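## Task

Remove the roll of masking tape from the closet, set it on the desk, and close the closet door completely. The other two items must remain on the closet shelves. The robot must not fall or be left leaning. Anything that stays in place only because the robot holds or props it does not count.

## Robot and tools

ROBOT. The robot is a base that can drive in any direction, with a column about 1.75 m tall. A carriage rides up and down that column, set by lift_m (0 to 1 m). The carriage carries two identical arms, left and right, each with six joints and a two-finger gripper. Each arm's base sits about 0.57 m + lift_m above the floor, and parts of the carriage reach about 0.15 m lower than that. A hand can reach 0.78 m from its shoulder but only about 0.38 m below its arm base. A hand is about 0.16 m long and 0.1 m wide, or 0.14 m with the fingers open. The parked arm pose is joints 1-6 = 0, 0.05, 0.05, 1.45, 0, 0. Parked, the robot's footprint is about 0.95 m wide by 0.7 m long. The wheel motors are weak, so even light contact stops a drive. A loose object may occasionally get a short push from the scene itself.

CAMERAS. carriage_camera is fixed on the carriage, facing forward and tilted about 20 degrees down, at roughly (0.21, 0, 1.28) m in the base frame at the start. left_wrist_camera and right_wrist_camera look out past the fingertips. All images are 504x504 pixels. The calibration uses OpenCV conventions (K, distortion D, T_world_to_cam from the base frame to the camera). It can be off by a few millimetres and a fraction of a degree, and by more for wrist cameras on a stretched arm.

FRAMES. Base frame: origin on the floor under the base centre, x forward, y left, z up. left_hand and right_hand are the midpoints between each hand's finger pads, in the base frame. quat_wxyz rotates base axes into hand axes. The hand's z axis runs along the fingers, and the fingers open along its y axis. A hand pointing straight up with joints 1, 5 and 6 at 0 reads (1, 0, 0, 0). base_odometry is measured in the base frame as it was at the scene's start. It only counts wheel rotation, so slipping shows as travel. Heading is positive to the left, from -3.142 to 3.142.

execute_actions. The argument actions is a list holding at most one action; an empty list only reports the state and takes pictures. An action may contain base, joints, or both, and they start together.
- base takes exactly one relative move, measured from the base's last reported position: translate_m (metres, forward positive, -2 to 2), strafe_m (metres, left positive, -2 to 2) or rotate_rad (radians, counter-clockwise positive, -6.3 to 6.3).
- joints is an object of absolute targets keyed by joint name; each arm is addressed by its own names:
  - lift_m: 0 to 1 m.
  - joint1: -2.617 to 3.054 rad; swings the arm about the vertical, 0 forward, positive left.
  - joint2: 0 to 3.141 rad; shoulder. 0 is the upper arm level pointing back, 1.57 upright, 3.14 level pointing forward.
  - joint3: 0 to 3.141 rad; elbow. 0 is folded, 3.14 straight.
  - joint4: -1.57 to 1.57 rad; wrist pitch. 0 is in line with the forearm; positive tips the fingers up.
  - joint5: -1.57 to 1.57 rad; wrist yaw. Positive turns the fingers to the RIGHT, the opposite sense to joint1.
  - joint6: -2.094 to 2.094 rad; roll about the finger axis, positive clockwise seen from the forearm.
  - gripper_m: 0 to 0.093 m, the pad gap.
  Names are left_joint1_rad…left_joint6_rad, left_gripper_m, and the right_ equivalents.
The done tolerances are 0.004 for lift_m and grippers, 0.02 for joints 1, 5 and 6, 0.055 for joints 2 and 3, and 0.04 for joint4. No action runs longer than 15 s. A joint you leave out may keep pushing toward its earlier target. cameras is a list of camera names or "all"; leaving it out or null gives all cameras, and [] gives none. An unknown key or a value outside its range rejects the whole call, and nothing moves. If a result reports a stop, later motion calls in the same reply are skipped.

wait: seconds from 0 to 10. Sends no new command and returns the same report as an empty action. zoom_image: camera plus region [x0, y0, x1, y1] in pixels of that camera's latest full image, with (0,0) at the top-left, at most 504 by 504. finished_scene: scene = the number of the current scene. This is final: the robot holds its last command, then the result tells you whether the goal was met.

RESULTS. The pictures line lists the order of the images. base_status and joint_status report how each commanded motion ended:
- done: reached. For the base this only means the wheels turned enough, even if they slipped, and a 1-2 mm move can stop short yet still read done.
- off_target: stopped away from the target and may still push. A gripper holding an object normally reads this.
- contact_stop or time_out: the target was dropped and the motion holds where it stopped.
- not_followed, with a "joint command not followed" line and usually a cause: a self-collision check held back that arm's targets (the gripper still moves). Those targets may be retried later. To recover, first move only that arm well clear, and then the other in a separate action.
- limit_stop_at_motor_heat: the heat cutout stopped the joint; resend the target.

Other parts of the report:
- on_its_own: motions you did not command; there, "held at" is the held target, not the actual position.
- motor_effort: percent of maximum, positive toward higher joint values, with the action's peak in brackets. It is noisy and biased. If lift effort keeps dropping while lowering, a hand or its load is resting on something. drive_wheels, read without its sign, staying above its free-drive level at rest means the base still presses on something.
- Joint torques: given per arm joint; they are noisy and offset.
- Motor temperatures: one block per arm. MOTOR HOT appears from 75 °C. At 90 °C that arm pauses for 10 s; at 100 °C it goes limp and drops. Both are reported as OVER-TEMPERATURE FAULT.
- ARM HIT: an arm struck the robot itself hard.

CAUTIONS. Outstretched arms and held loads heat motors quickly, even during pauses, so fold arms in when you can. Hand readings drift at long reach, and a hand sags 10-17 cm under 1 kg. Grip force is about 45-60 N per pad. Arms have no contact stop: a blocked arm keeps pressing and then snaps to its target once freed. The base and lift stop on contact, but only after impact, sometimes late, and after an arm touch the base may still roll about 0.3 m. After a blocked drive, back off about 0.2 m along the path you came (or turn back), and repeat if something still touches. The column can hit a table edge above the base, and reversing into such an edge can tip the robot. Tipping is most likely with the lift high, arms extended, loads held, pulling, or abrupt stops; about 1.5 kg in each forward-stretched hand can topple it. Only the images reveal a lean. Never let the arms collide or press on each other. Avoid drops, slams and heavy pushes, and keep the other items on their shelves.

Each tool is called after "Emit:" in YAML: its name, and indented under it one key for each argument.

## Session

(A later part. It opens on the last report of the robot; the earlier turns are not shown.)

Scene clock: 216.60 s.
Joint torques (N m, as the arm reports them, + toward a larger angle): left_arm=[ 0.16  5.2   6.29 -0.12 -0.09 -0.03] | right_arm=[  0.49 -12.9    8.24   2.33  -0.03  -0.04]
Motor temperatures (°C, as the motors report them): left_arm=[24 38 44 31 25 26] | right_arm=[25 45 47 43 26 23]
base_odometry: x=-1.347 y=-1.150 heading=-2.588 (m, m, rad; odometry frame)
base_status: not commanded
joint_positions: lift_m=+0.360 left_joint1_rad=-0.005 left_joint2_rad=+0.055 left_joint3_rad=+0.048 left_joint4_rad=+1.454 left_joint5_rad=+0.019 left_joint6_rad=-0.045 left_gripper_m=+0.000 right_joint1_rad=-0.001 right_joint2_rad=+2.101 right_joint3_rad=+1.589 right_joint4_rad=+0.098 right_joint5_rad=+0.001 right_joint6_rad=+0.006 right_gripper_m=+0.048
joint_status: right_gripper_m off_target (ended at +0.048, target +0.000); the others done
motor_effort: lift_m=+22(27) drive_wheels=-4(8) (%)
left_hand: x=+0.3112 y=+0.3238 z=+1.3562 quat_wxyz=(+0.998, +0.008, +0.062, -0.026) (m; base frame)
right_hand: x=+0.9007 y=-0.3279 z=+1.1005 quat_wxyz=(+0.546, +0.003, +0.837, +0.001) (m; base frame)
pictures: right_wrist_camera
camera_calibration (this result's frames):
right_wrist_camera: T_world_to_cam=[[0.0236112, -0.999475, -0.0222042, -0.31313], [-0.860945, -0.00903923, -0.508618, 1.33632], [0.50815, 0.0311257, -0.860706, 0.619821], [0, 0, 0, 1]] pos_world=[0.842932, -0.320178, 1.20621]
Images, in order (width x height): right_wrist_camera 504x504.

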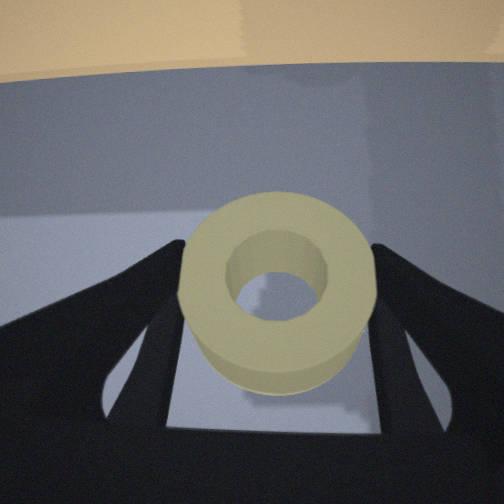

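Emit:
execute_actions:
  actions:
    - {"base":{"translate_m":-0.4},"joints":{"right_joint2_rad":1.5,"right_joint3_rad":1.0,"right_joint4_rad":0.3,"right_gripper_m":0}}
  cameras: []

Emit:
execute_actions:
  actions:
    - {"joints":{"lift_m":0.15,"right_joint2_rad":0.6,"right_joint3_rad":0.3,"right_joint4_rad":0.5,"right_gripper_m":0,"left_joint1_rad":0,"left_joint2_rad":1.5,"left_joint3_rad":1.0,"left_joint4_rad":0.5,"left_joint5_rad":0,"left_joint6_rad":-1.57,"left_gripper_m":0}}
  cameras: ["carriage_camera","left_wrist_camera"]

Scene clock: 229.60 s.
Joint torques (N m, as the arm reports them, + toward a larger angle): left_arm=[ 0.13  5.21  6.22 -0.1  -0.1  -0.04] | right_arm=[ 0.44 -8.22  6.26  2.63 -0.07 -0.01]
Motor temperatures (°C, as the motors report them): left_arm=[24 38 44 30 25 26] | right_arm=[25 48 47 44 26 23]
base_odometry: x=-1.006 y=-0.939 heading=-2.588 (m, m, rad; odometry frame)
base_status: done
joint_positions: lift_m=+0.360 left_joint1_rad=-0.005 left_joint2_rad=+0.055 left_joint3_rad=+0.048 left_joint4_rad=+1.452 left_joint5_rad=+0.019 left_joint6_rad=-0.045 left_gripper_m=+0.000 right_joint1_rad=-0.001 right_joint2_rad=+1.510 right_joint3_rad=+1.019 right_joint4_rad=+0.280 right_joint5_rad=+0.002 right_joint6_rad=+0.004 right_gripper_m=+0.048
joint_status: right_gripper_m off_target (ended at +0.048, target +0.000); the others done
motor_effort: lift_m=+22(22) drive_wheels=-5(38) (%)
left_hand: x=+0.3118 y=+0.3238 z=+1.3562 quat_wxyz=(+0.998, +0.008, +0.063, -0.026) (m; base frame)
right_hand: x=+0.7678 y=-0.3279 z=+1.1888 quat_wxyz=(+0.629, +0.002, +0.778, +0.000) (m; base frame)
pictures: none
No camera images: the call's "cameras" was empty. Leave "cameras" out to get every camera's image.

Scene clock: 231.30 s.
Joint torques (N m, as the arm reports them, + toward a larger angle): left_arm=[ 0.22  5.49 10.71  1.71 -0.12  0.03] | right_arm=[ 0.49 -1.34  7.45  2.39 -0.05  0.  ]
Motor temperatures (°C, as the motors report them): left_arm=[24 38 44 31 25 26] | right_arm=[25 47 47 44 26 23]
base_odometry: x=-1.006 y=-0.939 heading=-2.588 (m, m, rad; odometry frame)
base_status: not commanded
joint_positions: lift_m=+0.150 left_joint1_rad=-0.006 left_joint2_rad=+1.365 left_joint3_rad=+0.967 left_joint4_rad=+0.518 left_joint5_rad=+0.003 left_joint6_rad=-1.560 left_gripper_m=+0.000 right_joint1_rad=-0.001 right_joint2_rad=+0.617 right_joint3_rad=+0.302 right_joint4_rad=+0.485 right_joint5_rad=+0.001 right_joint6_rad=+0.004 right_gripper_m=+0.048
joint_status: left_joint2_rad off_target (ended at +1.365, target +1.500); right_gripper_m off_target (ended at +0.048, target +0.000); the others done
motor_effort: lift_m=+17(18) drive_wheels=-23(24) (%)
left_hand: x=+0.7383 y=+0.3242 z=+1.0783 quat_wxyz=(+0.530, -0.465, +0.474, -0.528) (m; base frame)
right_hand: x=+0.5776 y=-0.3277 z=+1.0055 quat_wxyz=(+0.764, +0.002, +0.645, +0.001) (m; base frame)
pictures: carriage_camera, left_wrist_camera
camera_calibration (this result's frames):
carriage_camera: T_world_to_cam=[[-0.0566734, -0.998231, 0.0179793, -0.00921233], [-0.346026, 0.00274677, -0.938221, 1.13257], [0.936512, -0.0593935, -0.34557, 0.197808], [0, 0, 0, 1]] pos_world=[0.206127, -0.000558424, 1.13112]
left_wrist_camera: T_world_to_cam=[[-0.134048, -0.0769685, 0.987981, -0.936008], [-0.616624, -0.773984, -0.14396, 0.855308], [0.775762, -0.62851, 0.0562905, -0.306883], [0, 0, 0, 1]] pos_world=[0.640001, 0.397072, 1.06516]
Images, in order (width x height): carriage_camera 504x504, left_wrist_camera 504x504.

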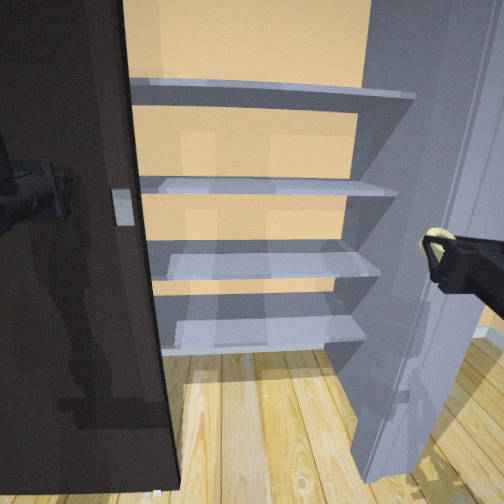

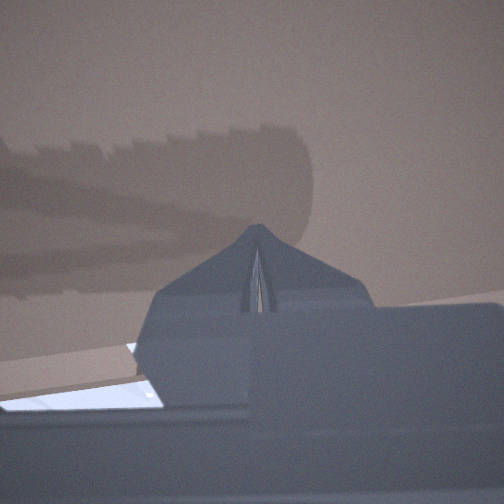

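Emit:
execute_actions:
  actions:
    - {"base":{"translate_m":-0.1},"joints":{"left_joint2_rad":1.5,"right_gripper_m":0}}
  cameras: ["carriage_camera","left_wrist_camera"]

Scene clock: 236.07 s.
Joint torques (N m, as the arm reports them, + toward a larger angle): left_arm=[ 0.21 -8.25  8.47  1.87 -0.09  0.04] | right_arm=[ 0.5  -1.24  7.37  2.4  -0.06 -0.01]
Motor temperatures (°C, as the motors report them): left_arm=[24 38 46 32 25 26] | right_arm=[25 45 47 44 26 23]
base_odometry: x=-0.921 y=-0.886 heading=-2.588 (m, m, rad; odometry frame)
base_status: done
joint_positions: lift_m=+0.150 left_joint1_rad=-0.006 left_joint2_rad=+1.498 left_joint3_rad=+0.996 left_joint4_rad=+0.503 left_joint5_rad=+0.000 left_joint6_rad=-1.562 left_gripper_m=+0.000 right_joint1_rad=-0.001 right_joint2_rad=+0.617 right_joint3_rad=+0.302 right_joint4_rad=+0.486 right_joint5_rad=+0.001 right_joint6_rad=+0.004 right_gripper_m=+0.048
joint_status: right_gripper_m off_target (ended at +0.048, target +0.000); the others done
motor_effort: lift_m=+17(17) drive_wheels=-4(27) (%)
left_hand: x=+0.7694 y=+0.3246 z=+1.0282 quat_wxyz=(+0.501, -0.496, +0.503, -0.499) (m; base frame)
right_hand: x=+0.5776 y=-0.3277 z=+1.0059 quat_wxyz=(+0.765, +0.002, +0.644, +0.001) (m; base frame)
pictures: carriage_camera, left_wrist_camera
camera_calibration (this result's frames):
carriage_camera: T_world_to_cam=[[-0.0566734, -0.998231, 0.0179793, -0.00921233], [-0.346026, 0.00274677, -0.938221, 1.13257], [0.936512, -0.0593935, -0.34557, 0.197808], [0, 0, 0, 1]] pos_world=[0.206127, -0.000558424, 1.13112]
left_wrist_camera: T_world_to_cam=[[-0.015167, -0.0761499, 0.996981, -0.983318], [-0.627048, -0.775936, -0.0688056, 0.798971], [0.778833, -0.626199, -0.035981, -0.236262], [0, 0, 0, 1]] pos_world=[0.670087, 0.397124, 1.02682]
Images, in order (width x height): carriage_camera 504x504, left_wrist_camera 504x504.

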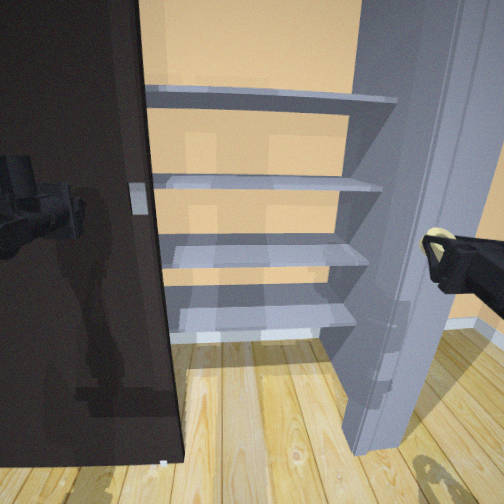

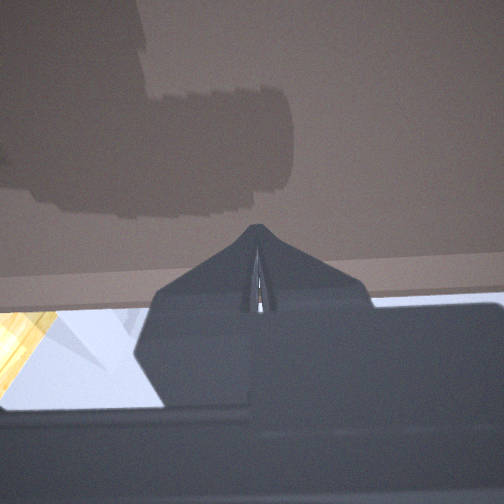

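Emit:
execute_actions:
  actions:
    - {"base":{"strafe_m":-0.08},"joints":{"lift_m":0.14,"right_gripper_m":0}}
  cameras: []

Emit:
execute_actions:
  actions:
    - {"base":{"translate_m":0.05},"joints":{"left_joint4_rad":0.5}}
  cameras: ["carriage_camera","left_wrist_camera"]

Scene clock: 242.87 s.
Joint torques (N m, as the arm reports them, + toward a larger angle): left_arm=[ 0.14 -8.34  8.52  1.94 -0.09  0.04] | right_arm=[ 0.47 -1.32  7.42  2.37 -0.05 -0.01]
Motor temperatures (°C, as the motors report them): left_arm=[24 39 47 34 25 26] | right_arm=[25 42 47 44 26 23]
base_odometry: x=-0.963 y=-0.818 heading=-2.588 (m, m, rad; odometry frame)
base_status: done
joint_positions: lift_m=+0.140 left_joint1_rad=-0.005 left_joint2_rad=+1.499 left_joint3_rad=+0.996 left_joint4_rad=+0.495 left_joint5_rad=+0.000 left_joint6_rad=-1.562 left_gripper_m=+0.000 right_joint1_rad=-0.001 right_joint2_rad=+0.617 right_joint3_rad=+0.302 right_joint4_rad=+0.487 right_joint5_rad=+0.001 right_joint6_rad=+0.004 right_gripper_m=+0.048
joint_status: right_gripper_m off_target (ended at +0.048, target +0.000); the others done
motor_effort: lift_m=+17(17) drive_wheels=-3(23) (%)
left_hand: x=+0.7696 y=+0.3250 z=+1.0159 quat_wxyz=(+0.499, -0.499, +0.505, -0.497) (m; base frame)
right_hand: x=+0.5775 y=-0.3277 z=+0.9962 quat_wxyz=(+0.765, +0.002, +0.644, +0.001) (m; base frame)
pictures: none
No camera images: the call's "cameras" was empty. Leave "cameras" out to get every camera's image.

Scene clock: 244.17 s.
Joint torques (N m, as the arm reports them, + toward a larger angle): left_arm=[ 0.18 -8.4   8.42  1.94 -0.09  0.04] | right_arm=[ 0.47 -1.36  7.48  2.34 -0.05 -0.01]
Motor temperatures (°C, as the motors report them): left_arm=[24 39 47 35 25 26] | right_arm=[25 42 47 44 26 23]
base_odometry: x=-1.005 y=-0.844 heading=-2.589 (m, m, rad; odometry frame)
base_status: done
joint_positions: lift_m=+0.140 left_joint1_rad=-0.005 left_joint2_rad=+1.499 left_joint3_rad=+0.996 left_joint4_rad=+0.495 left_joint5_rad=+0.000 left_joint6_rad=-1.562 left_gripper_m=+0.000 right_joint1_rad=-0.001 right_joint2_rad=+0.617 right_joint3_rad=+0.302 right_joint4_rad=+0.488 right_joint5_rad=+0.001 right_joint6_rad=+0.004 right_gripper_m=+0.048
joint_status: all done
motor_effort: lift_m=+17(17) drive_wheels=-8(26) (%)
left_hand: x=+0.7696 y=+0.3250 z=+1.0160 quat_wxyz=(+0.499, -0.499, +0.505, -0.497) (m; base frame)
right_hand: x=+0.5774 y=-0.3277 z=+0.9964 quat_wxyz=(+0.766, +0.002, +0.643, +0.001) (m; base frame)
pictures: carriage_camera, left_wrist_camera
camera_calibration (this result's frames):
carriage_camera: T_world_to_cam=[[-0.0566734, -0.998231, 0.0179793, -0.00903288], [-0.346026, 0.00274677, -0.938221, 1.12321], [0.936512, -0.0593935, -0.34557, 0.194359], [0, 0, 0, 1]] pos_world=[0.206127, -0.000558424, 1.12114]
left_wrist_camera: T_world_to_cam=[[-0.00673955, -0.0758211, 0.997099, -0.97782], [-0.627009, -0.776437, -0.0632797, 0.79303], [0.778983, -0.625617, -0.0423077, -0.230457], [0, 0, 0, 1]] pos_world=[0.670168, 0.397421, 1.01542]
Images, in order (width x height): carriage_camera 504x504, left_wrist_camera 504x504.

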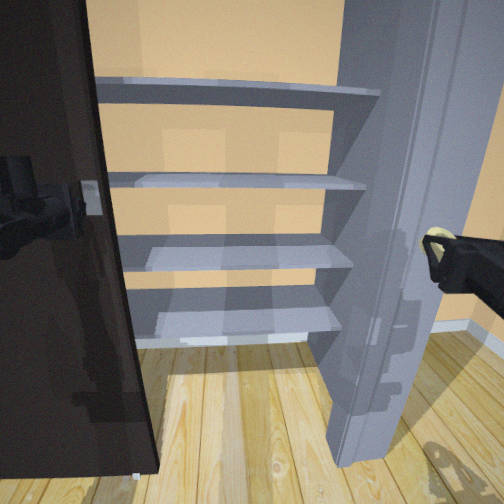

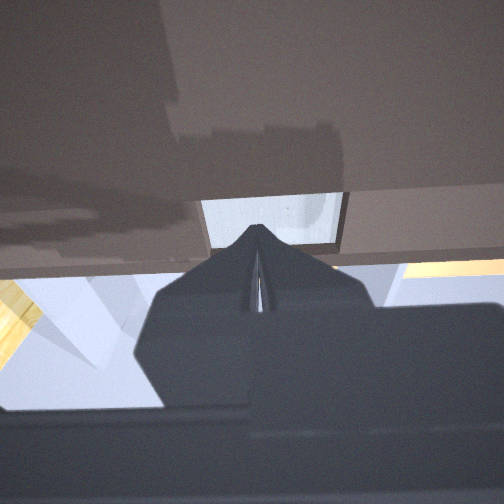

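Emit:
execute_actions:
  actions:
    - {"base":{"translate_m":0.04},"joints":{"left_joint4_rad":0.5}}
  cameras: ["left_wrist_camera"]

Scene clock: 250.23 s.
Joint torques (N m, as the arm reports them, + toward a larger angle): left_arm=[ 0.15 -4.35  9.53  2.3  -0.11  0.05] | right_arm=[ 0.5  -1.29  7.39  2.34 -0.06 -0.01]
Motor temperatures (°C, as the motors report them): left_arm=[24 40 47 36 25 26] | right_arm=[25 40 47 44 26 23]
base_odometry: x=-1.039 y=-0.864 heading=-2.590 (m, m, rad; odometry frame)
base_status: done
joint_positions: lift_m=+0.140 left_joint1_rad=-0.005 left_joint2_rad=+1.459 left_joint3_rad=+0.982 left_joint4_rad=+0.449 left_joint5_rad=+0.002 left_joint6_rad=-1.563 left_gripper_m=+0.000 right_joint1_rad=-0.001 right_joint2_rad=+0.617 right_joint3_rad=+0.302 right_joint4_rad=+0.488 right_joint5_rad=+0.002 right_joint6_rad=+0.004 right_gripper_m=+0.048
joint_status: left_joint4_rad off_target (ended at +0.449, target +0.500)
motor_effort: lift_m=+17(17) drive_wheels=+11(30) (%)
left_hand: x=+0.7606 y=+0.3245 z=+1.0163 quat_wxyz=(+0.493, -0.503, +0.511, -0.493) (m; base frame)
right_hand: x=+0.5774 y=-0.3278 z=+0.9964 quat_wxyz=(+0.766, +0.002, +0.643, +0.001) (m; base frame)
pictures: left_wrist_camera
camera_calibration (this result's frames):
left_wrist_camera: T_world_to_cam=[[0.0136049, -0.0751189, 0.997082, -0.99382], [-0.630234, -0.774808, -0.0497737, 0.77532], [0.776286, -0.627718, -0.0578837, -0.205189], [0, 0, 0, 1]] pos_world=[0.66144, 0.397269, 1.01763]
Images, in order (width x height): left_wrist_camera 504x504.

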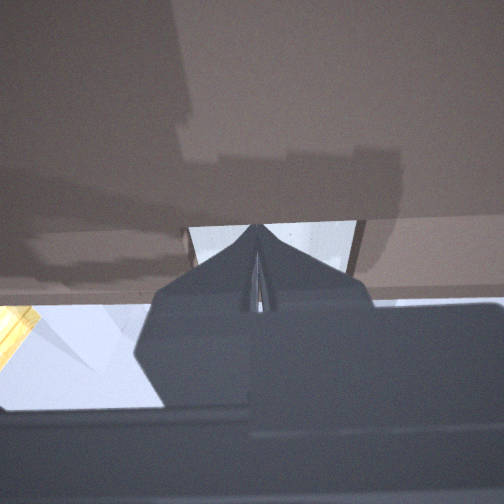

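Emit:
execute_actions:
  actions:
    - {"base":{"translate_m":-0.02},"joints":{"left_joint4_rad":0.5}}
  cameras: []

Emit:
execute_actions:
  actions:
    - {"base":{"strafe_m":-0.02},"joints":{"left_joint4_rad":0.5}}
  cameras: []

Emit:
execute_actions:
  actions:
    - {"base":{"translate_m":0.025},"joints":{"left_joint4_rad":0.5}}
  cameras: ["left_wrist_camera"]

Emit:
execute_actions:
  actions:
    - {"base":{"strafe_m":-0.1},"joints":{"left_joint4_rad":0.5}}
  cameras: ["carriage_camera","left_wrist_camera"]

Scene clock: 256.80 s.
Joint torques (N m, as the arm reports them, + toward a larger angle): left_arm=[ 0.15 -7.3   9.53  2.01 -0.08  0.03] | right_arm=[ 0.51 -1.26  7.51  2.38 -0.06 -0.01]
Motor temperatures (°C, as the motors report them): left_arm=[24 40 48 38 25 26] | right_arm=[25 38 47 44 26 23]
base_odometry: x=-1.022 y=-0.854 heading=-2.590 (m, m, rad; odometry frame)
base_status: done
joint_positions: lift_m=+0.140 left_joint1_rad=-0.005 left_joint2_rad=+1.488 left_joint3_rad=+0.982 left_joint4_rad=+0.484 left_joint5_rad=-0.002 left_joint6_rad=-1.563 left_gripper_m=+0.000 right_joint1_rad=-0.001 right_joint2_rad=+0.617 right_joint3_rad=+0.302 right_joint4_rad=+0.488 right_joint5_rad=+0.002 right_joint6_rad=+0.004 right_gripper_m=+0.048
joint_status: all done
motor_effort: lift_m=+17(17) drive_wheels=+5(25) (%)
left_hand: x=+0.7664 y=+0.3252 z=+1.0115 quat_wxyz=(+0.496, -0.503, +0.508, -0.493) (m; base frame)
right_hand: x=+0.5774 y=-0.3278 z=+0.9964 quat_wxyz=(+0.766, +0.002, +0.643, +0.001) (m; base frame)
pictures: none
No camera images: the call's "cameras" was empty. Leave "cameras" out to get every camera's image.

Scene clock: 257.73 s.
Joint torques (N m, as the arm reports them, + toward a larger angle): left_arm=[ 0.17 -7.09  9.52  1.99 -0.07  0.06] | right_arm=[ 0.47 -1.31  7.38  2.34 -0.06 -0.01]
Motor temperatures (°C, as the motors report them): left_arm=[24 40 49 38 25 26] | right_arm=[25 38 47 45 26 23]
base_odometry: x=-1.033 y=-0.837 heading=-2.589 (m, m, rad; odometry frame)
base_status: done
joint_positions: lift_m=+0.140 left_joint1_rad=-0.004 left_joint2_rad=+1.488 left_joint3_rad=+0.982 left_joint4_rad=+0.488 left_joint5_rad=-0.002 left_joint6_rad=-1.563 left_gripper_m=+0.000 right_joint1_rad=-0.001 right_joint2_rad=+0.617 right_joint3_rad=+0.302 right_joint4_rad=+0.488 right_joint5_rad=+0.002 right_joint6_rad=+0.004 right_gripper_m=+0.048
joint_status: all done
motor_effort: lift_m=+17(17) drive_wheels=-8(24) (%)
left_hand: x=+0.7664 y=+0.3254 z=+1.0125 quat_wxyz=(+0.497, -0.502, +0.507, -0.494) (m; base frame)
right_hand: x=+0.5774 y=-0.3278 z=+0.9964 quat_wxyz=(+0.766, +0.002, +0.643, +0.001) (m; base frame)
pictures: none
No camera images: the call's "cameras" was empty. Leave "cameras" out to get every camera's image.

Scene clock: 258.67 s.
Joint torques (N m, as the arm reports them, + toward a larger angle): left_arm=[ 0.03 -3.3  10.07  2.47 -0.05  0.06] | right_arm=[ 0.44 -1.32  7.48  2.37 -0.07 -0.01]
Motor temperatures (°C, as the motors report them): left_arm=[24 40 49 39 25 26] | right_arm=[25 37 47 45 26 23]
base_odometry: x=-1.054 y=-0.850 heading=-2.589 (m, m, rad; odometry frame)
base_status: done
joint_positions: lift_m=+0.140 left_joint1_rad=-0.003 left_joint2_rad=+1.451 left_joint3_rad=+0.975 left_joint4_rad=+0.430 left_joint5_rad=-0.004 left_joint6_rad=-1.563 left_gripper_m=+0.000 right_joint1_rad=-0.001 right_joint2_rad=+0.617 right_joint3_rad=+0.302 right_joint4_rad=+0.488 right_joint5_rad=+0.002 right_joint6_rad=+0.004 right_gripper_m=+0.048
joint_status: left_joint4_rad off_target (ended at +0.430, target +0.500)
motor_effort: lift_m=+17(17) drive_wheels=+16(24) (%)
left_hand: x=+0.7584 y=+0.3265 z=+1.0124 quat_wxyz=(+0.491, -0.509, +0.513, -0.486) (m; base frame)
right_hand: x=+0.5774 y=-0.3278 z=+0.9964 quat_wxyz=(+0.766, +0.002, +0.643, +0.001) (m; base frame)
pictures: left_wrist_camera
camera_calibration (this result's frames):
left_wrist_camera: T_world_to_cam=[[0.0305587, -0.0752285, 0.996698, -1.00227], [-0.624744, -0.77982, -0.0397044, 0.762532], [0.780231, -0.621468, -0.0708288, -0.194367], [0, 0, 0, 1]] pos_world=[0.658667, 0.398446, 1.01547]
Images, in order (width x height): left_wrist_camera 504x504.

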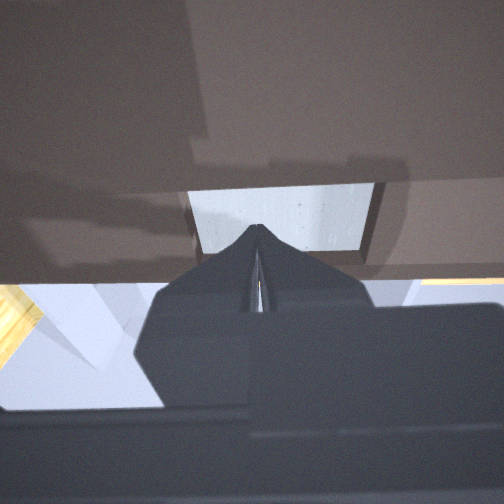

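Scene clock: 259.97 s.
Joint torques (N m, as the arm reports them, + toward a larger angle): left_arm=[-2.17 -5.32 10.02  2.15  0.72  0.06] | right_arm=[ 0.41 -1.31  7.35  2.3  -0.06 -0.01]
Motor temperatures (°C, as the motors report them): left_arm=[24 40 49 39 25 26] | right_arm=[25 37 47 45 26 23]
base_odometry: x=-1.083 y=-0.804 heading=-2.587 (m, m, rad; odometry frame)
base_status: strafe_m contact_stop (by the wheels' count: -0.054 of -0.100)
joint_positions: lift_m=+0.140 left_joint1_rad=+0.023 left_joint2_rad=+1.470 left_joint3_rad=+0.975 left_joint4_rad=+0.467 left_joint5_rad=-0.074 left_joint6_rad=-1.563 left_gripper_m=+0.000 right_joint1_rad=-0.001 right_joint2_rad=+0.617 right_joint3_rad=+0.302 right_joint4_rad=+0.490 right_joint5_rad=+0.001 right_joint6_rad=+0.004 right_gripper_m=+0.048
joint_status: all done
motor_effort: lift_m=+17(17) drive_wheels=+5(39) (%)
left_hand: x=+0.7614 y=+0.3510 z=+1.0127 quat_wxyz=(+0.519, -0.528, +0.484, -0.466) (m; base frame)
right_hand: x=+0.5773 y=-0.3276 z=+0.9970 quat_wxyz=(+0.766, +0.002, +0.642, +0.001) (m; base frame)
pictures: carriage_camera, left_wrist_camera
camera_calibration (this result's frames):
carriage_camera: T_world_to_cam=[[-0.0566734, -0.998231, 0.0179793, -0.00903288], [-0.346026, 0.00274677, -0.938221, 1.12321], [0.936512, -0.0593935, -0.34557, 0.194359], [0, 0, 0, 1]] pos_world=[0.206127, -0.000558424, 1.12114]
left_wrist_camera: T_world_to_cam=[[0.0202654, -0.0751145, 0.996969, -0.993288], [-0.546556, -0.835815, -0.0518629, 0.755977], [0.837177, -0.543849, -0.0579924, -0.265097], [0, 0, 0, 1]] pos_world=[0.655246, 0.413074, 1.01411]
Images, in order (width x height): carriage_camera 504x504, left_wrist_camera 504x504.

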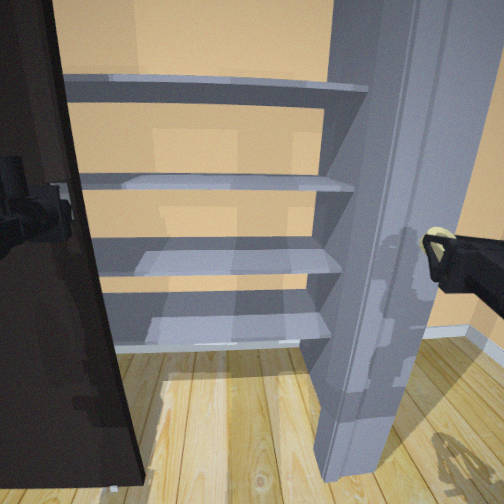

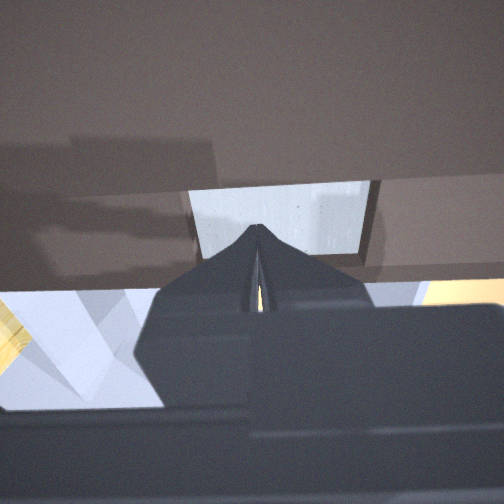

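Emit:
execute_actions:
  actions:
    - {"base":{"strafe_m":-0.25},"joints":{"left_joint4_rad":0.5,"left_joint1_rad":-0.08,"left_joint5_rad":0}}
  cameras: ["carriage_camera","left_wrist_camera"]

Scene clock: 265.40 s.
Joint torques (N m, as the arm reports them, + toward a larger angle): left_arm=[ 0.31 -6.47 10.09  2.   -0.35  0.06] | right_arm=[ 0.52 -1.33  7.44  2.33 -0.05 -0.01]
Motor temperatures (°C, as the motors report them): left_arm=[24 39 50 40 26 26] | right_arm=[25 36 47 45 26 23]
base_odometry: x=-1.215 y=-0.591 heading=-2.587 (m, m, rad; odometry frame)
base_status: done
joint_positions: lift_m=+0.140 left_joint1_rad=-0.086 left_joint2_rad=+1.481 left_joint3_rad=+0.975 left_joint4_rad=+0.486 left_joint5_rad=+0.024 left_joint6_rad=-1.563 left_gripper_m=+0.000 right_joint1_rad=-0.001 right_joint2_rad=+0.617 right_joint3_rad=+0.302 right_joint4_rad=+0.490 right_joint5_rad=+0.001 right_joint6_rad=+0.004 right_gripper_m=+0.048
joint_status: left_joint5_rad off_target (ended at +0.024, target +0.000); the others done
motor_effort: lift_m=+17(17) drive_wheels=-6(36) (%)
left_hand: x=+0.7625 y=+0.2815 z=+1.0120 quat_wxyz=(+0.469, -0.475, +0.534, -0.520) (m; base frame)
right_hand: x=+0.5773 y=-0.3276 z=+0.9970 quat_wxyz=(+0.766, +0.002, +0.642, +0.001) (m; base frame)
pictures: carriage_camera, left_wrist_camera
camera_calibration (this result's frames):
carriage_camera: T_world_to_cam=[[-0.0566734, -0.998231, 0.0179793, -0.00903288], [-0.346026, 0.00274677, -0.938221, 1.12321], [0.936512, -0.0593935, -0.34557, 0.194359], [0, 0, 0, 1]] pos_world=[0.206127, -0.000558424, 1.12114]
left_wrist_camera: T_world_to_cam=[[-0.00277664, -0.0743811, 0.997226, -0.980711], [-0.705826, -0.706275, -0.0546449, 0.786195], [0.70838, -0.70402, -0.050539, -0.168115], [0, 0, 0, 1]] pos_world=[0.671283, 0.363967, 1.01246]
Images, in order (width x height): carriage_camera 504x504, left_wrist_camera 504x504.

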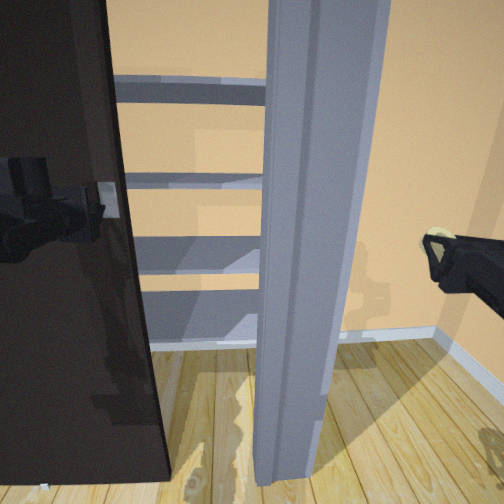

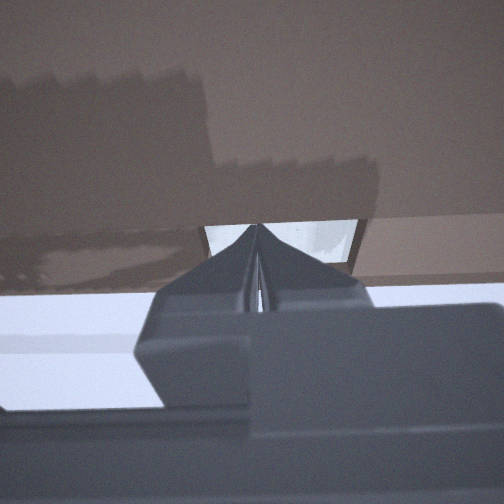

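Emit:
execute_actions:
  actions:
    - {"base":{"translate_m":-0.015},"joints":{"left_joint4_rad":0.5,"left_joint1_rad":-0.11,"left_joint5_rad":0}}
  cameras: []

Emit:
execute_actions:
  actions:
    - {"base":{"translate_m":0.035},"joints":{"left_joint4_rad":0.5}}
  cameras: ["left_wrist_camera"]

Scene clock: 272.83 s.
Joint torques (N m, as the arm reports them, + toward a larger angle): left_arm=[-0.48 -6.72 10.    1.98 -0.15  0.06] | right_arm=[ 0.5  -1.33  7.42  2.33 -0.05 -0.02]
Motor temperatures (°C, as the motors report them): left_arm=[24 40 51 40 26 26] | right_arm=[25 35 47 45 26 23]
base_odometry: x=-1.202 y=-0.583 heading=-2.587 (m, m, rad; odometry frame)
base_status: done
joint_positions: lift_m=+0.140 left_joint1_rad=-0.106 left_joint2_rad=+1.484 left_joint3_rad=+0.975 left_joint4_rad=+0.489 left_joint5_rad=+0.006 left_joint6_rad=-1.563 left_gripper_m=+0.000 right_joint1_rad=-0.001 right_joint2_rad=+0.617 right_joint3_rad=+0.302 right_joint4_rad=+0.490 right_joint5_rad=+0.001 right_joint6_rad=+0.004 right_gripper_m=+0.048
joint_status: all done
motor_effort: lift_m=+17(17) drive_wheels=-1(14) (%)
left_hand: x=+0.7623 y=+0.2749 z=+1.0117 quat_wxyz=(+0.469, -0.474, +0.534, -0.520) (m; base frame)
right_hand: x=+0.5773 y=-0.3276 z=+0.9970 quat_wxyz=(+0.766, +0.002, +0.642, +0.001) (m; base frame)
pictures: none
No camera images: the call's "cameras" was empty. Leave "cameras" out to get every camera's image.

Scene clock: 273.87 s.
Joint torques (N m, as the arm reports them, + toward a larger angle): left_arm=[-0.2  -3.12 10.16  2.5  -0.17  0.05] | right_arm=[ 0.48 -1.29  7.45  2.33 -0.05 -0.01]
Motor temperatures (°C, as the motors report them): left_arm=[24 39 51 41 26 26] | right_arm=[25 35 47 45 26 23]
base_odometry: x=-1.232 y=-0.602 heading=-2.587 (m, m, rad; odometry frame)
base_status: done
joint_positions: lift_m=+0.140 left_joint1_rad=-0.110 left_joint2_rad=+1.448 left_joint3_rad=+0.974 left_joint4_rad=+0.427 left_joint5_rad=+0.005 left_joint6_rad=-1.564 left_gripper_m=+0.000 right_joint1_rad=-0.001 right_joint2_rad=+0.617 right_joint3_rad=+0.302 right_joint4_rad=+0.490 right_joint5_rad=+0.001 right_joint6_rad=+0.004 right_gripper_m=+0.048
joint_status: left_joint4_rad off_target (ended at +0.427, target +0.500)
motor_effort: lift_m=+17(17) drive_wheels=+15(21) (%)
left_hand: x=+0.7548 y=+0.2739 z=+1.0124 quat_wxyz=(+0.461, -0.479, +0.542, -0.514) (m; base frame)
right_hand: x=+0.5773 y=-0.3277 z=+0.9970 quat_wxyz=(+0.766, +0.002, +0.642, +0.001) (m; base frame)
pictures: left_wrist_camera
camera_calibration (this result's frames):
left_wrist_camera: T_world_to_cam=[[0.0232981, -0.0772621, 0.996739, -1.00003], [-0.710812, -0.702364, -0.0378289, 0.76111], [0.702996, -0.707613, -0.0712826, -0.14189], [0, 0, 0, 1]] pos_world=[0.664054, 0.356909, 1.01545]
Images, in order (width x height): left_wrist_camera 504x504.

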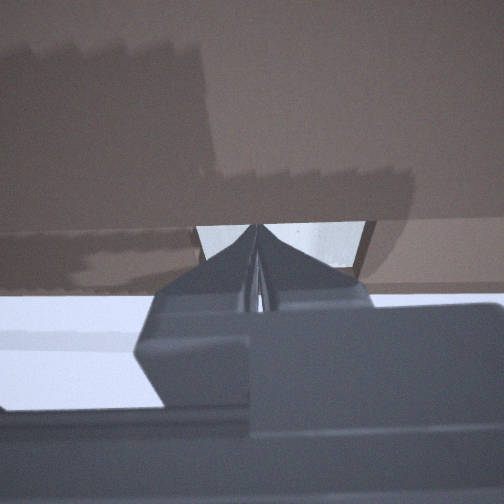

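Emit:
execute_actions:
  actions:
    - {"base":{"strafe_m":-0.15},"joints":{"left_joint4_rad":0.5}}
  cameras: ["carriage_camera","left_wrist_camera"]

Scene clock: 277.90 s.
Joint torques (N m, as the arm reports them, + toward a larger angle): left_arm=[-1.68 -3.36 10.06  2.36  0.81  0.05] | right_arm=[ 0.49 -1.34  7.4   2.29 -0.03 -0.01]
Motor temperatures (°C, as the motors report them): left_arm=[24 39 52 42 26 26] | right_arm=[25 34 47 45 26 23]
base_odometry: x=-1.258 y=-0.561 heading=-2.585 (m, m, rad; odometry frame)
base_status: strafe_m contact_stop (by the wheels' count: -0.048 of -0.150)
joint_positions: lift_m=+0.140 left_joint1_rad=-0.092 left_joint2_rad=+1.451 left_joint3_rad=+0.974 left_joint4_rad=+0.444 left_joint5_rad=-0.082 left_joint6_rad=-1.564 left_gripper_m=+0.000 right_joint1_rad=-0.001 right_joint2_rad=+0.617 right_joint3_rad=+0.302 right_joint4_rad=+0.491 right_joint5_rad=+0.001 right_joint6_rad=+0.004 right_gripper_m=+0.048
joint_status: left_joint4_rad off_target (ended at +0.444, target +0.500)
motor_effort: lift_m=+17(17) drive_wheels=+9(46) (%)
left_hand: x=+0.7571 y=+0.2973 z=+1.0153 quat_wxyz=(+0.492, -0.503, +0.513, -0.492) (m; base frame)
right_hand: x=+0.5773 y=-0.3276 z=+0.9973 quat_wxyz=(+0.767, +0.002, +0.642, +0.001) (m; base frame)
pictures: carriage_camera, left_wrist_camera
camera_calibration (this result's frames):
carriage_camera: T_world_to_cam=[[-0.0566734, -0.998231, 0.0179793, -0.00903288], [-0.346026, 0.00274677, -0.938221, 1.12321], [0.936512, -0.0593935, -0.34557, 0.194359], [0, 0, 0, 1]] pos_world=[0.206127, -0.000558424, 1.12114]
left_wrist_camera: T_world_to_cam=[[0.0170551, -0.0767579, 0.996904, -0.996857], [-0.632781, -0.7728, -0.048677, 0.752166], [0.774143, -0.629991, -0.0617511, -0.213339], [0, 0, 0, 1]] pos_world=[0.658113, 0.370355, 1.01721]
Images, in order (width x height): carriage_camera 504x504, left_wrist_camera 504x504.

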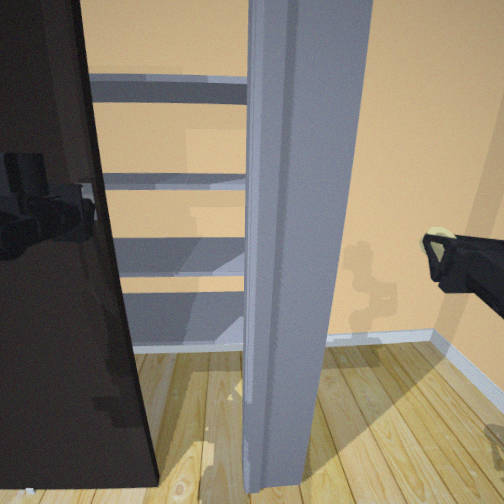

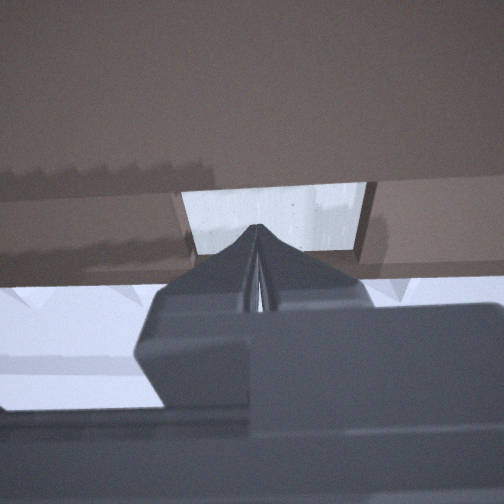

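Engaged and preloaded.

Emit:
execute_actions:
  actions:
    - {"base":{"strafe_m":-0.25},"joints":{"left_joint4_rad":0.5,"left_joint1_rad":-0.13,"left_joint5_rad":0}}
  cameras: ["carriage_camera","left_wrist_camera"]

Scene clock: 282.73 s.
Joint torques (N m, as the arm reports them, + toward a larger angle): left_arm=[ 0.29 -6.61 10.08  1.98 -0.12  0.07] | right_arm=[ 0.51 -1.25  7.38  2.33 -0.05 -0.01]
Motor temperatures (°C, as the motors report them): left_arm=[24 39 53 43 26 26] | right_arm=[25 34 47 45 25 23]
base_odometry: x=-1.390 y=-0.349 heading=-2.585 (m, m, rad; odometry frame)
base_status: done
joint_positions: lift_m=+0.140 left_joint1_rad=-0.136 left_joint2_rad=+1.482 left_joint3_rad=+0.974 left_joint4_rad=+0.489 left_joint5_rad=+0.006 left_joint6_rad=-1.564 left_gripper_m=+0.000 right_joint1_rad=-0.001 right_joint2_rad=+0.617 right_joint3_rad=+0.302 right_joint4_rad=+0.491 right_joint5_rad=+0.001 right_joint6_rad=+0.004 right_gripper_m=+0.048
joint_status: all done
motor_effort: lift_m=+17(17) drive_wheels=-8(33) (%)
left_hand: x=+0.7601 y=+0.2603 z=+1.0120 quat_wxyz=(+0.461, -0.466, +0.541, -0.528) (m; base frame)
right_hand: x=+0.5773 y=-0.3276 z=+0.9973 quat_wxyz=(+0.767, +0.002, +0.642, +0.001) (m; base frame)
pictures: carriage_camera, left_wrist_camera
camera_calibration (this result's frames):
carriage_camera: T_world_to_cam=[[-0.0566734, -0.998231, 0.0179793, -0.00903288], [-0.346026, 0.00274677, -0.938221, 1.12321], [0.936512, -0.0593935, -0.34557, 0.194359], [0, 0, 0, 1]] pos_world=[0.206127, -0.000558424, 1.12114]
left_wrist_camera: T_world_to_cam=[[-0.00662963, -0.073637, 0.997263, -0.979602], [-0.728265, -0.683063, -0.0552781, 0.781222], [0.685264, -0.726638, -0.0490987, -0.159254], [0, 0, 0, 1]] pos_world=[0.671573, 0.345769, 1.01229]
Images, in order (width x height): carriage_camera 504x504, left_wrist_camera 504x504.

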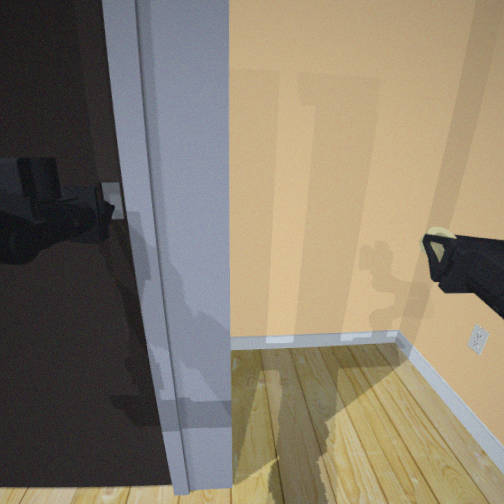

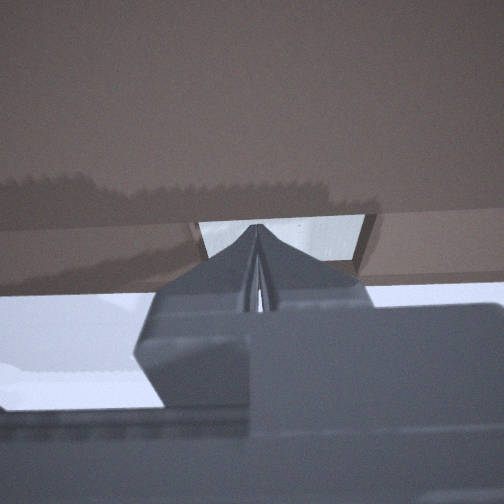

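Emit:
execute_actions:
  actions:
    - {"base":{"translate_m":-0.3},"joints":{"left_joint4_rad":0.5,"right_gripper_m":0}}
  cameras: []

Emit:
execute_actions:
  actions:
    - {"base":{"strafe_m":0.6},"joints":{"left_joint1_rad":0,"left_joint2_rad":0.05,"left_joint3_rad":0.05,"left_joint4_rad":1.45,"left_joint6_rad":0}}
  cameras: ["carriage_camera"]

Scene clock: 291.00 s.
Joint torques (N m, as the arm reports them, + toward a larger angle): left_arm=[ 0.25 -6.83 10.12  1.98 -0.15  0.07] | right_arm=[ 0.49 -1.27  7.26  2.31 -0.05 -0.01]
Motor temperatures (°C, as the motors report them): left_arm=[24 39 53 43 26 26] | right_arm=[25 33 47 45 25 23]
base_odometry: x=-1.135 y=-0.190 heading=-2.585 (m, m, rad; odometry frame)
base_status: done
joint_positions: lift_m=+0.140 left_joint1_rad=-0.136 left_joint2_rad=+1.484 left_joint3_rad=+0.974 left_joint4_rad=+0.490 left_joint5_rad=+0.005 left_joint6_rad=-1.564 left_gripper_m=+0.000 right_joint1_rad=-0.001 right_joint2_rad=+0.617 right_joint3_rad=+0.302 right_joint4_rad=+0.491 right_joint5_rad=+0.001 right_joint6_rad=+0.004 right_gripper_m=+0.048
joint_status: right_gripper_m off_target (ended at +0.048, target +0.000); the others done
motor_effort: lift_m=+17(17) drive_wheels=-3(29) (%)
left_hand: x=+0.7605 y=+0.2604 z=+1.0112 quat_wxyz=(+0.461, -0.466, +0.541, -0.527) (m; base frame)
right_hand: x=+0.5773 y=-0.3276 z=+0.9973 quat_wxyz=(+0.767, +0.002, +0.642, +0.001) (m; base frame)
pictures: none
No camera images: the call's "cameras" was empty. Leave "cameras" out to get every camera's image.

Scene clock: 294.50 s.
Joint torques (N m, as the arm reports them, + toward a larger angle): left_arm=[-0.35  3.72  5.2  -0.09 -0.08  0.13] | right_arm=[ 0.5  -1.32  7.41  2.31 -0.05  0.  ]
Motor temperatures (°C, as the motors report them): left_arm=[24 39 53 41 26 26] | right_arm=[25 32 47 45 25 23]
base_odometry: x=-0.818 y=-0.699 heading=-2.584 (m, m, rad; odometry frame)
base_status: done
joint_positions: lift_m=+0.140 left_joint1_rad=+0.001 left_joint2_rad=+0.064 left_joint3_rad=+0.063 left_joint4_rad=+1.452 left_joint5_rad=+0.000 left_joint6_rad=-0.008 left_gripper_m=+0.000 right_joint1_rad=-0.001 right_joint2_rad=+0.617 right_joint3_rad=+0.302 right_joint4_rad=+0.491 right_joint5_rad=+0.001 right_joint6_rad=+0.004 right_gripper_m=+0.048
joint_status: all done
motor_effort: lift_m=+17(17) drive_wheels=-6(23) (%)
left_hand: x=+0.3102 y=+0.3272 z=+1.1409 quat_wxyz=(+0.998, +0.000, +0.060, -0.003) (m; base frame)
right_hand: x=+0.5773 y=-0.3276 z=+0.9973 quat_wxyz=(+0.767, +0.002, +0.642, +0.001) (m; base frame)
pictures: carriage_camera
camera_calibration (this result's frames):
carriage_camera: T_world_to_cam=[[-0.0566734, -0.998231, 0.0179793, -0.00903288], [-0.346026, 0.00274677, -0.938221, 1.12321], [0.936512, -0.0593935, -0.34557, 0.194359], [0, 0, 0, 1]] pos_world=[0.206127, -0.000558424, 1.12114]
Images, in order (width x height): carriage_camera 504x504.

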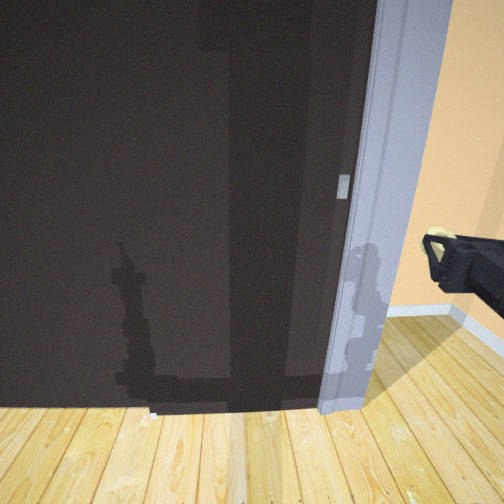

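Emit:
zoom_image:
  camera: "carriage_camera"
  region: [280,150,400,430]

Region (280, 150, 400, 430) of carriage_camera's 504x504 image, scaled by 1.800, with more detail than that image has; it fills the left 216 columns of this view, and the rest is white.

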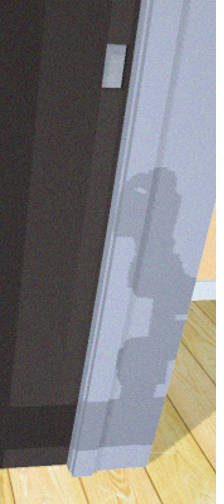

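Emit:
execute_actions:
  actions:
    - {"base":{"translate_m":-0.9},"joints":{"lift_m":0.3,"right_gripper_m":0}}
  cameras: ["carriage_camera"]

Scene clock: 306.90 s.
Joint torques (N m, as the arm reports them, + toward a larger angle): left_arm=[-0.27  3.63  5.58 -0.07 -0.09  0.12] | right_arm=[ 0.5  -1.27  7.42  2.32 -0.05 -0.01]
Motor temperatures (°C, as the motors report them): left_arm=[24 38 50 37 25 26] | right_arm=[25 32 47 45 25 23]
base_odometry: x=-0.054 y=-0.223 heading=-2.584 (m, m, rad; odometry frame)
base_status: done
joint_positions: lift_m=+0.300 left_joint1_rad=+0.001 left_joint2_rad=+0.064 left_joint3_rad=+0.058 left_joint4_rad=+1.451 left_joint5_rad=+0.000 left_joint6_rad=-0.008 left_gripper_m=+0.000 right_joint1_rad=-0.001 right_joint2_rad=+0.617 right_joint3_rad=+0.302 right_joint4_rad=+0.492 right_joint5_rad=+0.001 right_joint6_rad=+0.004 right_gripper_m=+0.048
joint_status: right_gripper_m off_target (ended at +0.048, target +0.000); the others done
motor_effort: lift_m=+22(27) drive_wheels=-4(25) (%)
left_hand: x=+0.3119 y=+0.3273 z=+1.2990 quat_wxyz=(+0.998, +0.000, +0.063, -0.003) (m; base frame)
right_hand: x=+0.5772 y=-0.3276 z=+1.1569 quat_wxyz=(+0.767, +0.002, +0.642, +0.001) (m; base frame)
pictures: carriage_camera
camera_calibration (this result's frames):
carriage_camera: T_world_to_cam=[[-0.0566734, -0.998231, 0.0179793, -0.0118979], [-0.346026, 0.00274677, -0.938221, 1.27271], [0.936512, -0.0593935, -0.34557, 0.249426], [0, 0, 0, 1]] pos_world=[0.206127, -0.000558424, 1.28049]
Images, in order (width x height): carriage_camera 504x504.

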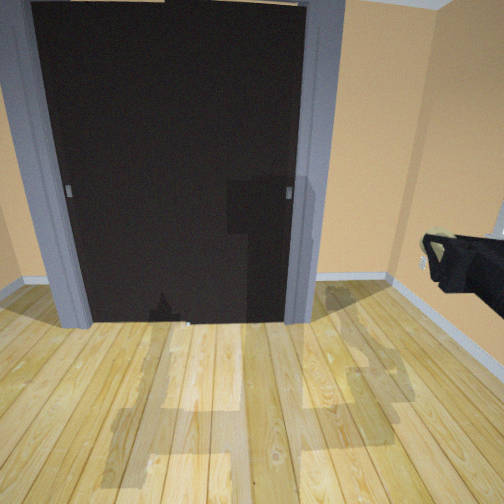

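Emit:
execute_actions:
  actions:
    - {"base":{"rotate_rad":-3.1416},"joints":{"lift_m":0.4,"right_gripper_m":0}}
  cameras: ["carriage_camera"]

Scene clock: 314.37 s.
Joint torques (N m, as the arm reports them, + toward a larger angle): left_arm=[-0.25  3.69  5.58 -0.05 -0.09  0.11] | right_arm=[ 0.49 -1.28  7.55  2.31 -0.05 -0.02]
Motor temperatures (°C, as the motors report them): left_arm=[24 38 49 36 25 26] | right_arm=[25 31 47 45 25 23]
base_odometry: x=-0.054 y=-0.224 heading=+0.559 (m, m, rad; odometry frame)
base_status: done
joint_positions: lift_m=+0.400 left_joint1_rad=+0.001 left_joint2_rad=+0.064 left_joint3_rad=+0.058 left_joint4_rad=+1.446 left_joint5_rad=-0.001 left_joint6_rad=-0.008 left_gripper_m=+0.000 right_joint1_rad=-0.001 right_joint2_rad=+0.617 right_joint3_rad=+0.302 right_joint4_rad=+0.493 right_joint5_rad=+0.001 right_joint6_rad=+0.004 right_gripper_m=+0.048
joint_status: right_gripper_m off_target (ended at +0.048, target +0.000); the others done
motor_effort: lift_m=+22(26) drive_wheels=+15(42) (%)
left_hand: x=+0.3131 y=+0.3275 z=+1.3987 quat_wxyz=(+0.998, -0.001, +0.066, -0.003) (m; base frame)
right_hand: x=+0.5772 y=-0.3276 z=+1.2570 quat_wxyz=(+0.767, +0.002, +0.641, +0.001) (m; base frame)
pictures: carriage_camera
camera_calibration (this result's frames):
carriage_camera: T_world_to_cam=[[-0.0566734, -0.998231, 0.0179793, -0.0136953], [-0.346026, 0.00274677, -0.938221, 1.36651], [0.936512, -0.0593935, -0.34557, 0.283973], [0, 0, 0, 1]] pos_world=[0.206127, -0.000558424, 1.38046]
Images, in order (width x height): carriage_camera 504x504.

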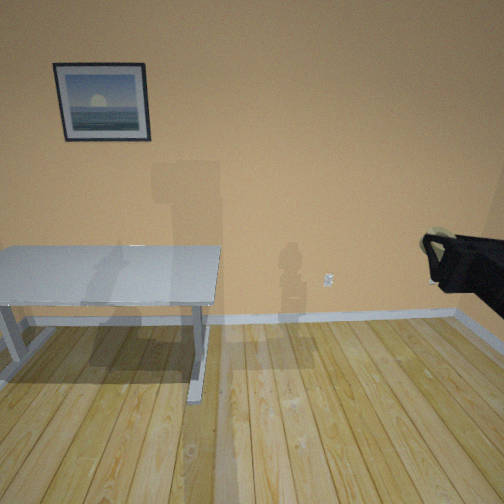

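Emit:
execute_actions:
  actions:
    - {"base":{"strafe_m":0.8},"joints":{"right_joint2_rad":1.5,"right_joint3_rad":1.0,"right_joint4_rad":0.5,"right_gripper_m":0,"lift_m":0.2}}
  cameras: []

Emit:
execute_actions:
  actions:
    - {"base":{"translate_m":0.6},"joints":{"right_gripper_m":0,"right_joint4_rad":0.5}}
  cameras: ["carriage_camera","right_wrist_camera"]

Scene clock: 326.23 s.
Joint torques (N m, as the arm reports them, + toward a larger angle): left_arm=[-0.36  3.66  5.63 -0.05 -0.08  0.11] | right_arm=[ 0.57 -8.07  8.86  2.58 -0.05 -0.01]
Motor temperatures (°C, as the motors report them): left_arm=[24 37 47 34 25 26] | right_arm=[25 32 47 46 25 23]
base_odometry: x=-0.477 y=+0.456 heading=+0.558 (m, m, rad; odometry frame)
base_status: done
joint_positions: lift_m=+0.200 left_joint1_rad=+0.001 left_joint2_rad=+0.064 left_joint3_rad=+0.058 left_joint4_rad=+1.448 left_joint5_rad=+0.000 left_joint6_rad=-0.008 left_gripper_m=+0.000 right_joint1_rad=-0.001 right_joint2_rad=+1.507 right_joint3_rad=+0.981 right_joint4_rad=+0.480 right_joint5_rad=+0.001 right_joint6_rad=+0.004 right_gripper_m=+0.048
joint_status: right_gripper_m off_target (ended at +0.048, target +0.000); the others done
motor_effort: lift_m=+16(17) drive_wheels=-14(33) (%)
left_hand: x=+0.3127 y=+0.3272 z=+1.1995 quat_wxyz=(+0.998, +0.000, +0.065, -0.003) (m; base frame)
right_hand: x=+0.7699 y=-0.3278 z=+1.0612 quat_wxyz=(+0.691, +0.002, +0.723, +0.001) (m; base frame)
pictures: none
No camera images: the call's "cameras" was empty. Leave "cameras" out to get every camera's image.

Scene clock: 329.73 s.
Joint torques (N m, as the arm reports them, + toward a larger angle): left_arm=[-0.34  3.71  5.74 -0.07 -0.1   0.11] | right_arm=[ 0.54 -7.94  8.87  2.6  -0.06  0.  ]
Motor temperatures (°C, as the motors report them): left_arm=[24 37 47 34 25 26] | right_arm=[25 32 48 46 25 23]
base_odometry: x=+0.032 y=+0.774 heading=+0.559 (m, m, rad; odometry frame)
base_status: done
joint_positions: lift_m=+0.200 left_joint1_rad=+0.001 left_joint2_rad=+0.064 left_joint3_rad=+0.058 left_joint4_rad=+1.449 left_joint5_rad=+0.000 left_joint6_rad=-0.008 left_gripper_m=+0.000 right_joint1_rad=-0.001 right_joint2_rad=+1.507 right_joint3_rad=+0.981 right_joint4_rad=+0.482 right_joint5_rad=+0.001 right_joint6_rad=+0.004 right_gripper_m=+0.048
joint_status: right_gripper_m off_target (ended at +0.048, target +0.000); the others done
motor_effort: lift_m=+16(16) drive_wheels=-10(30) (%)
left_hand: x=+0.3124 y=+0.3272 z=+1.1996 quat_wxyz=(+0.998, +0.000, +0.064, -0.003) (m; base frame)
right_hand: x=+0.7699 y=-0.3280 z=+1.0616 quat_wxyz=(+0.691, +0.002, +0.723, +0.001) (m; base frame)
pictures: carriage_camera, right_wrist_camera
camera_calibration (this result's frames):
carriage_camera: T_world_to_cam=[[-0.0566734, -0.998231, 0.0179793, -0.0101128], [-0.346026, 0.00274677, -0.938221, 1.17956], [0.936512, -0.0593935, -0.34557, 0.215116], [0, 0, 0, 1]] pos_world=[0.206127, -0.000558424, 1.18121]
right_wrist_camera: T_world_to_cam=[[0.0296805, -0.999506, -0.010376, -0.328239], [-0.61874, -0.0102189, -0.785529, 1.31111], [0.785035, 0.029735, -0.618738, 0.182276], [0, 0, 0, 1]] pos_world=[0.677884, -0.320098, 1.13929]
Images, in order (width x height): carriage_camera 504x504, right_wrist_camera 504x504.

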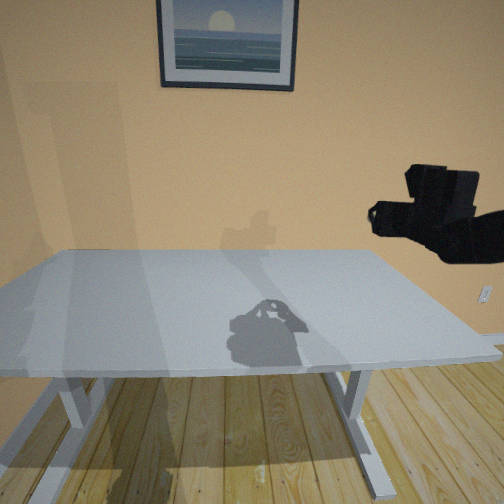

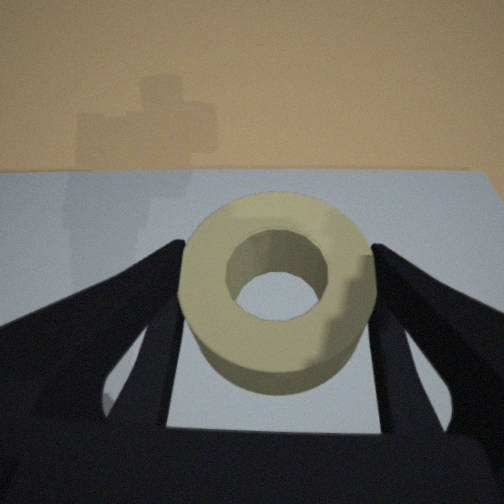

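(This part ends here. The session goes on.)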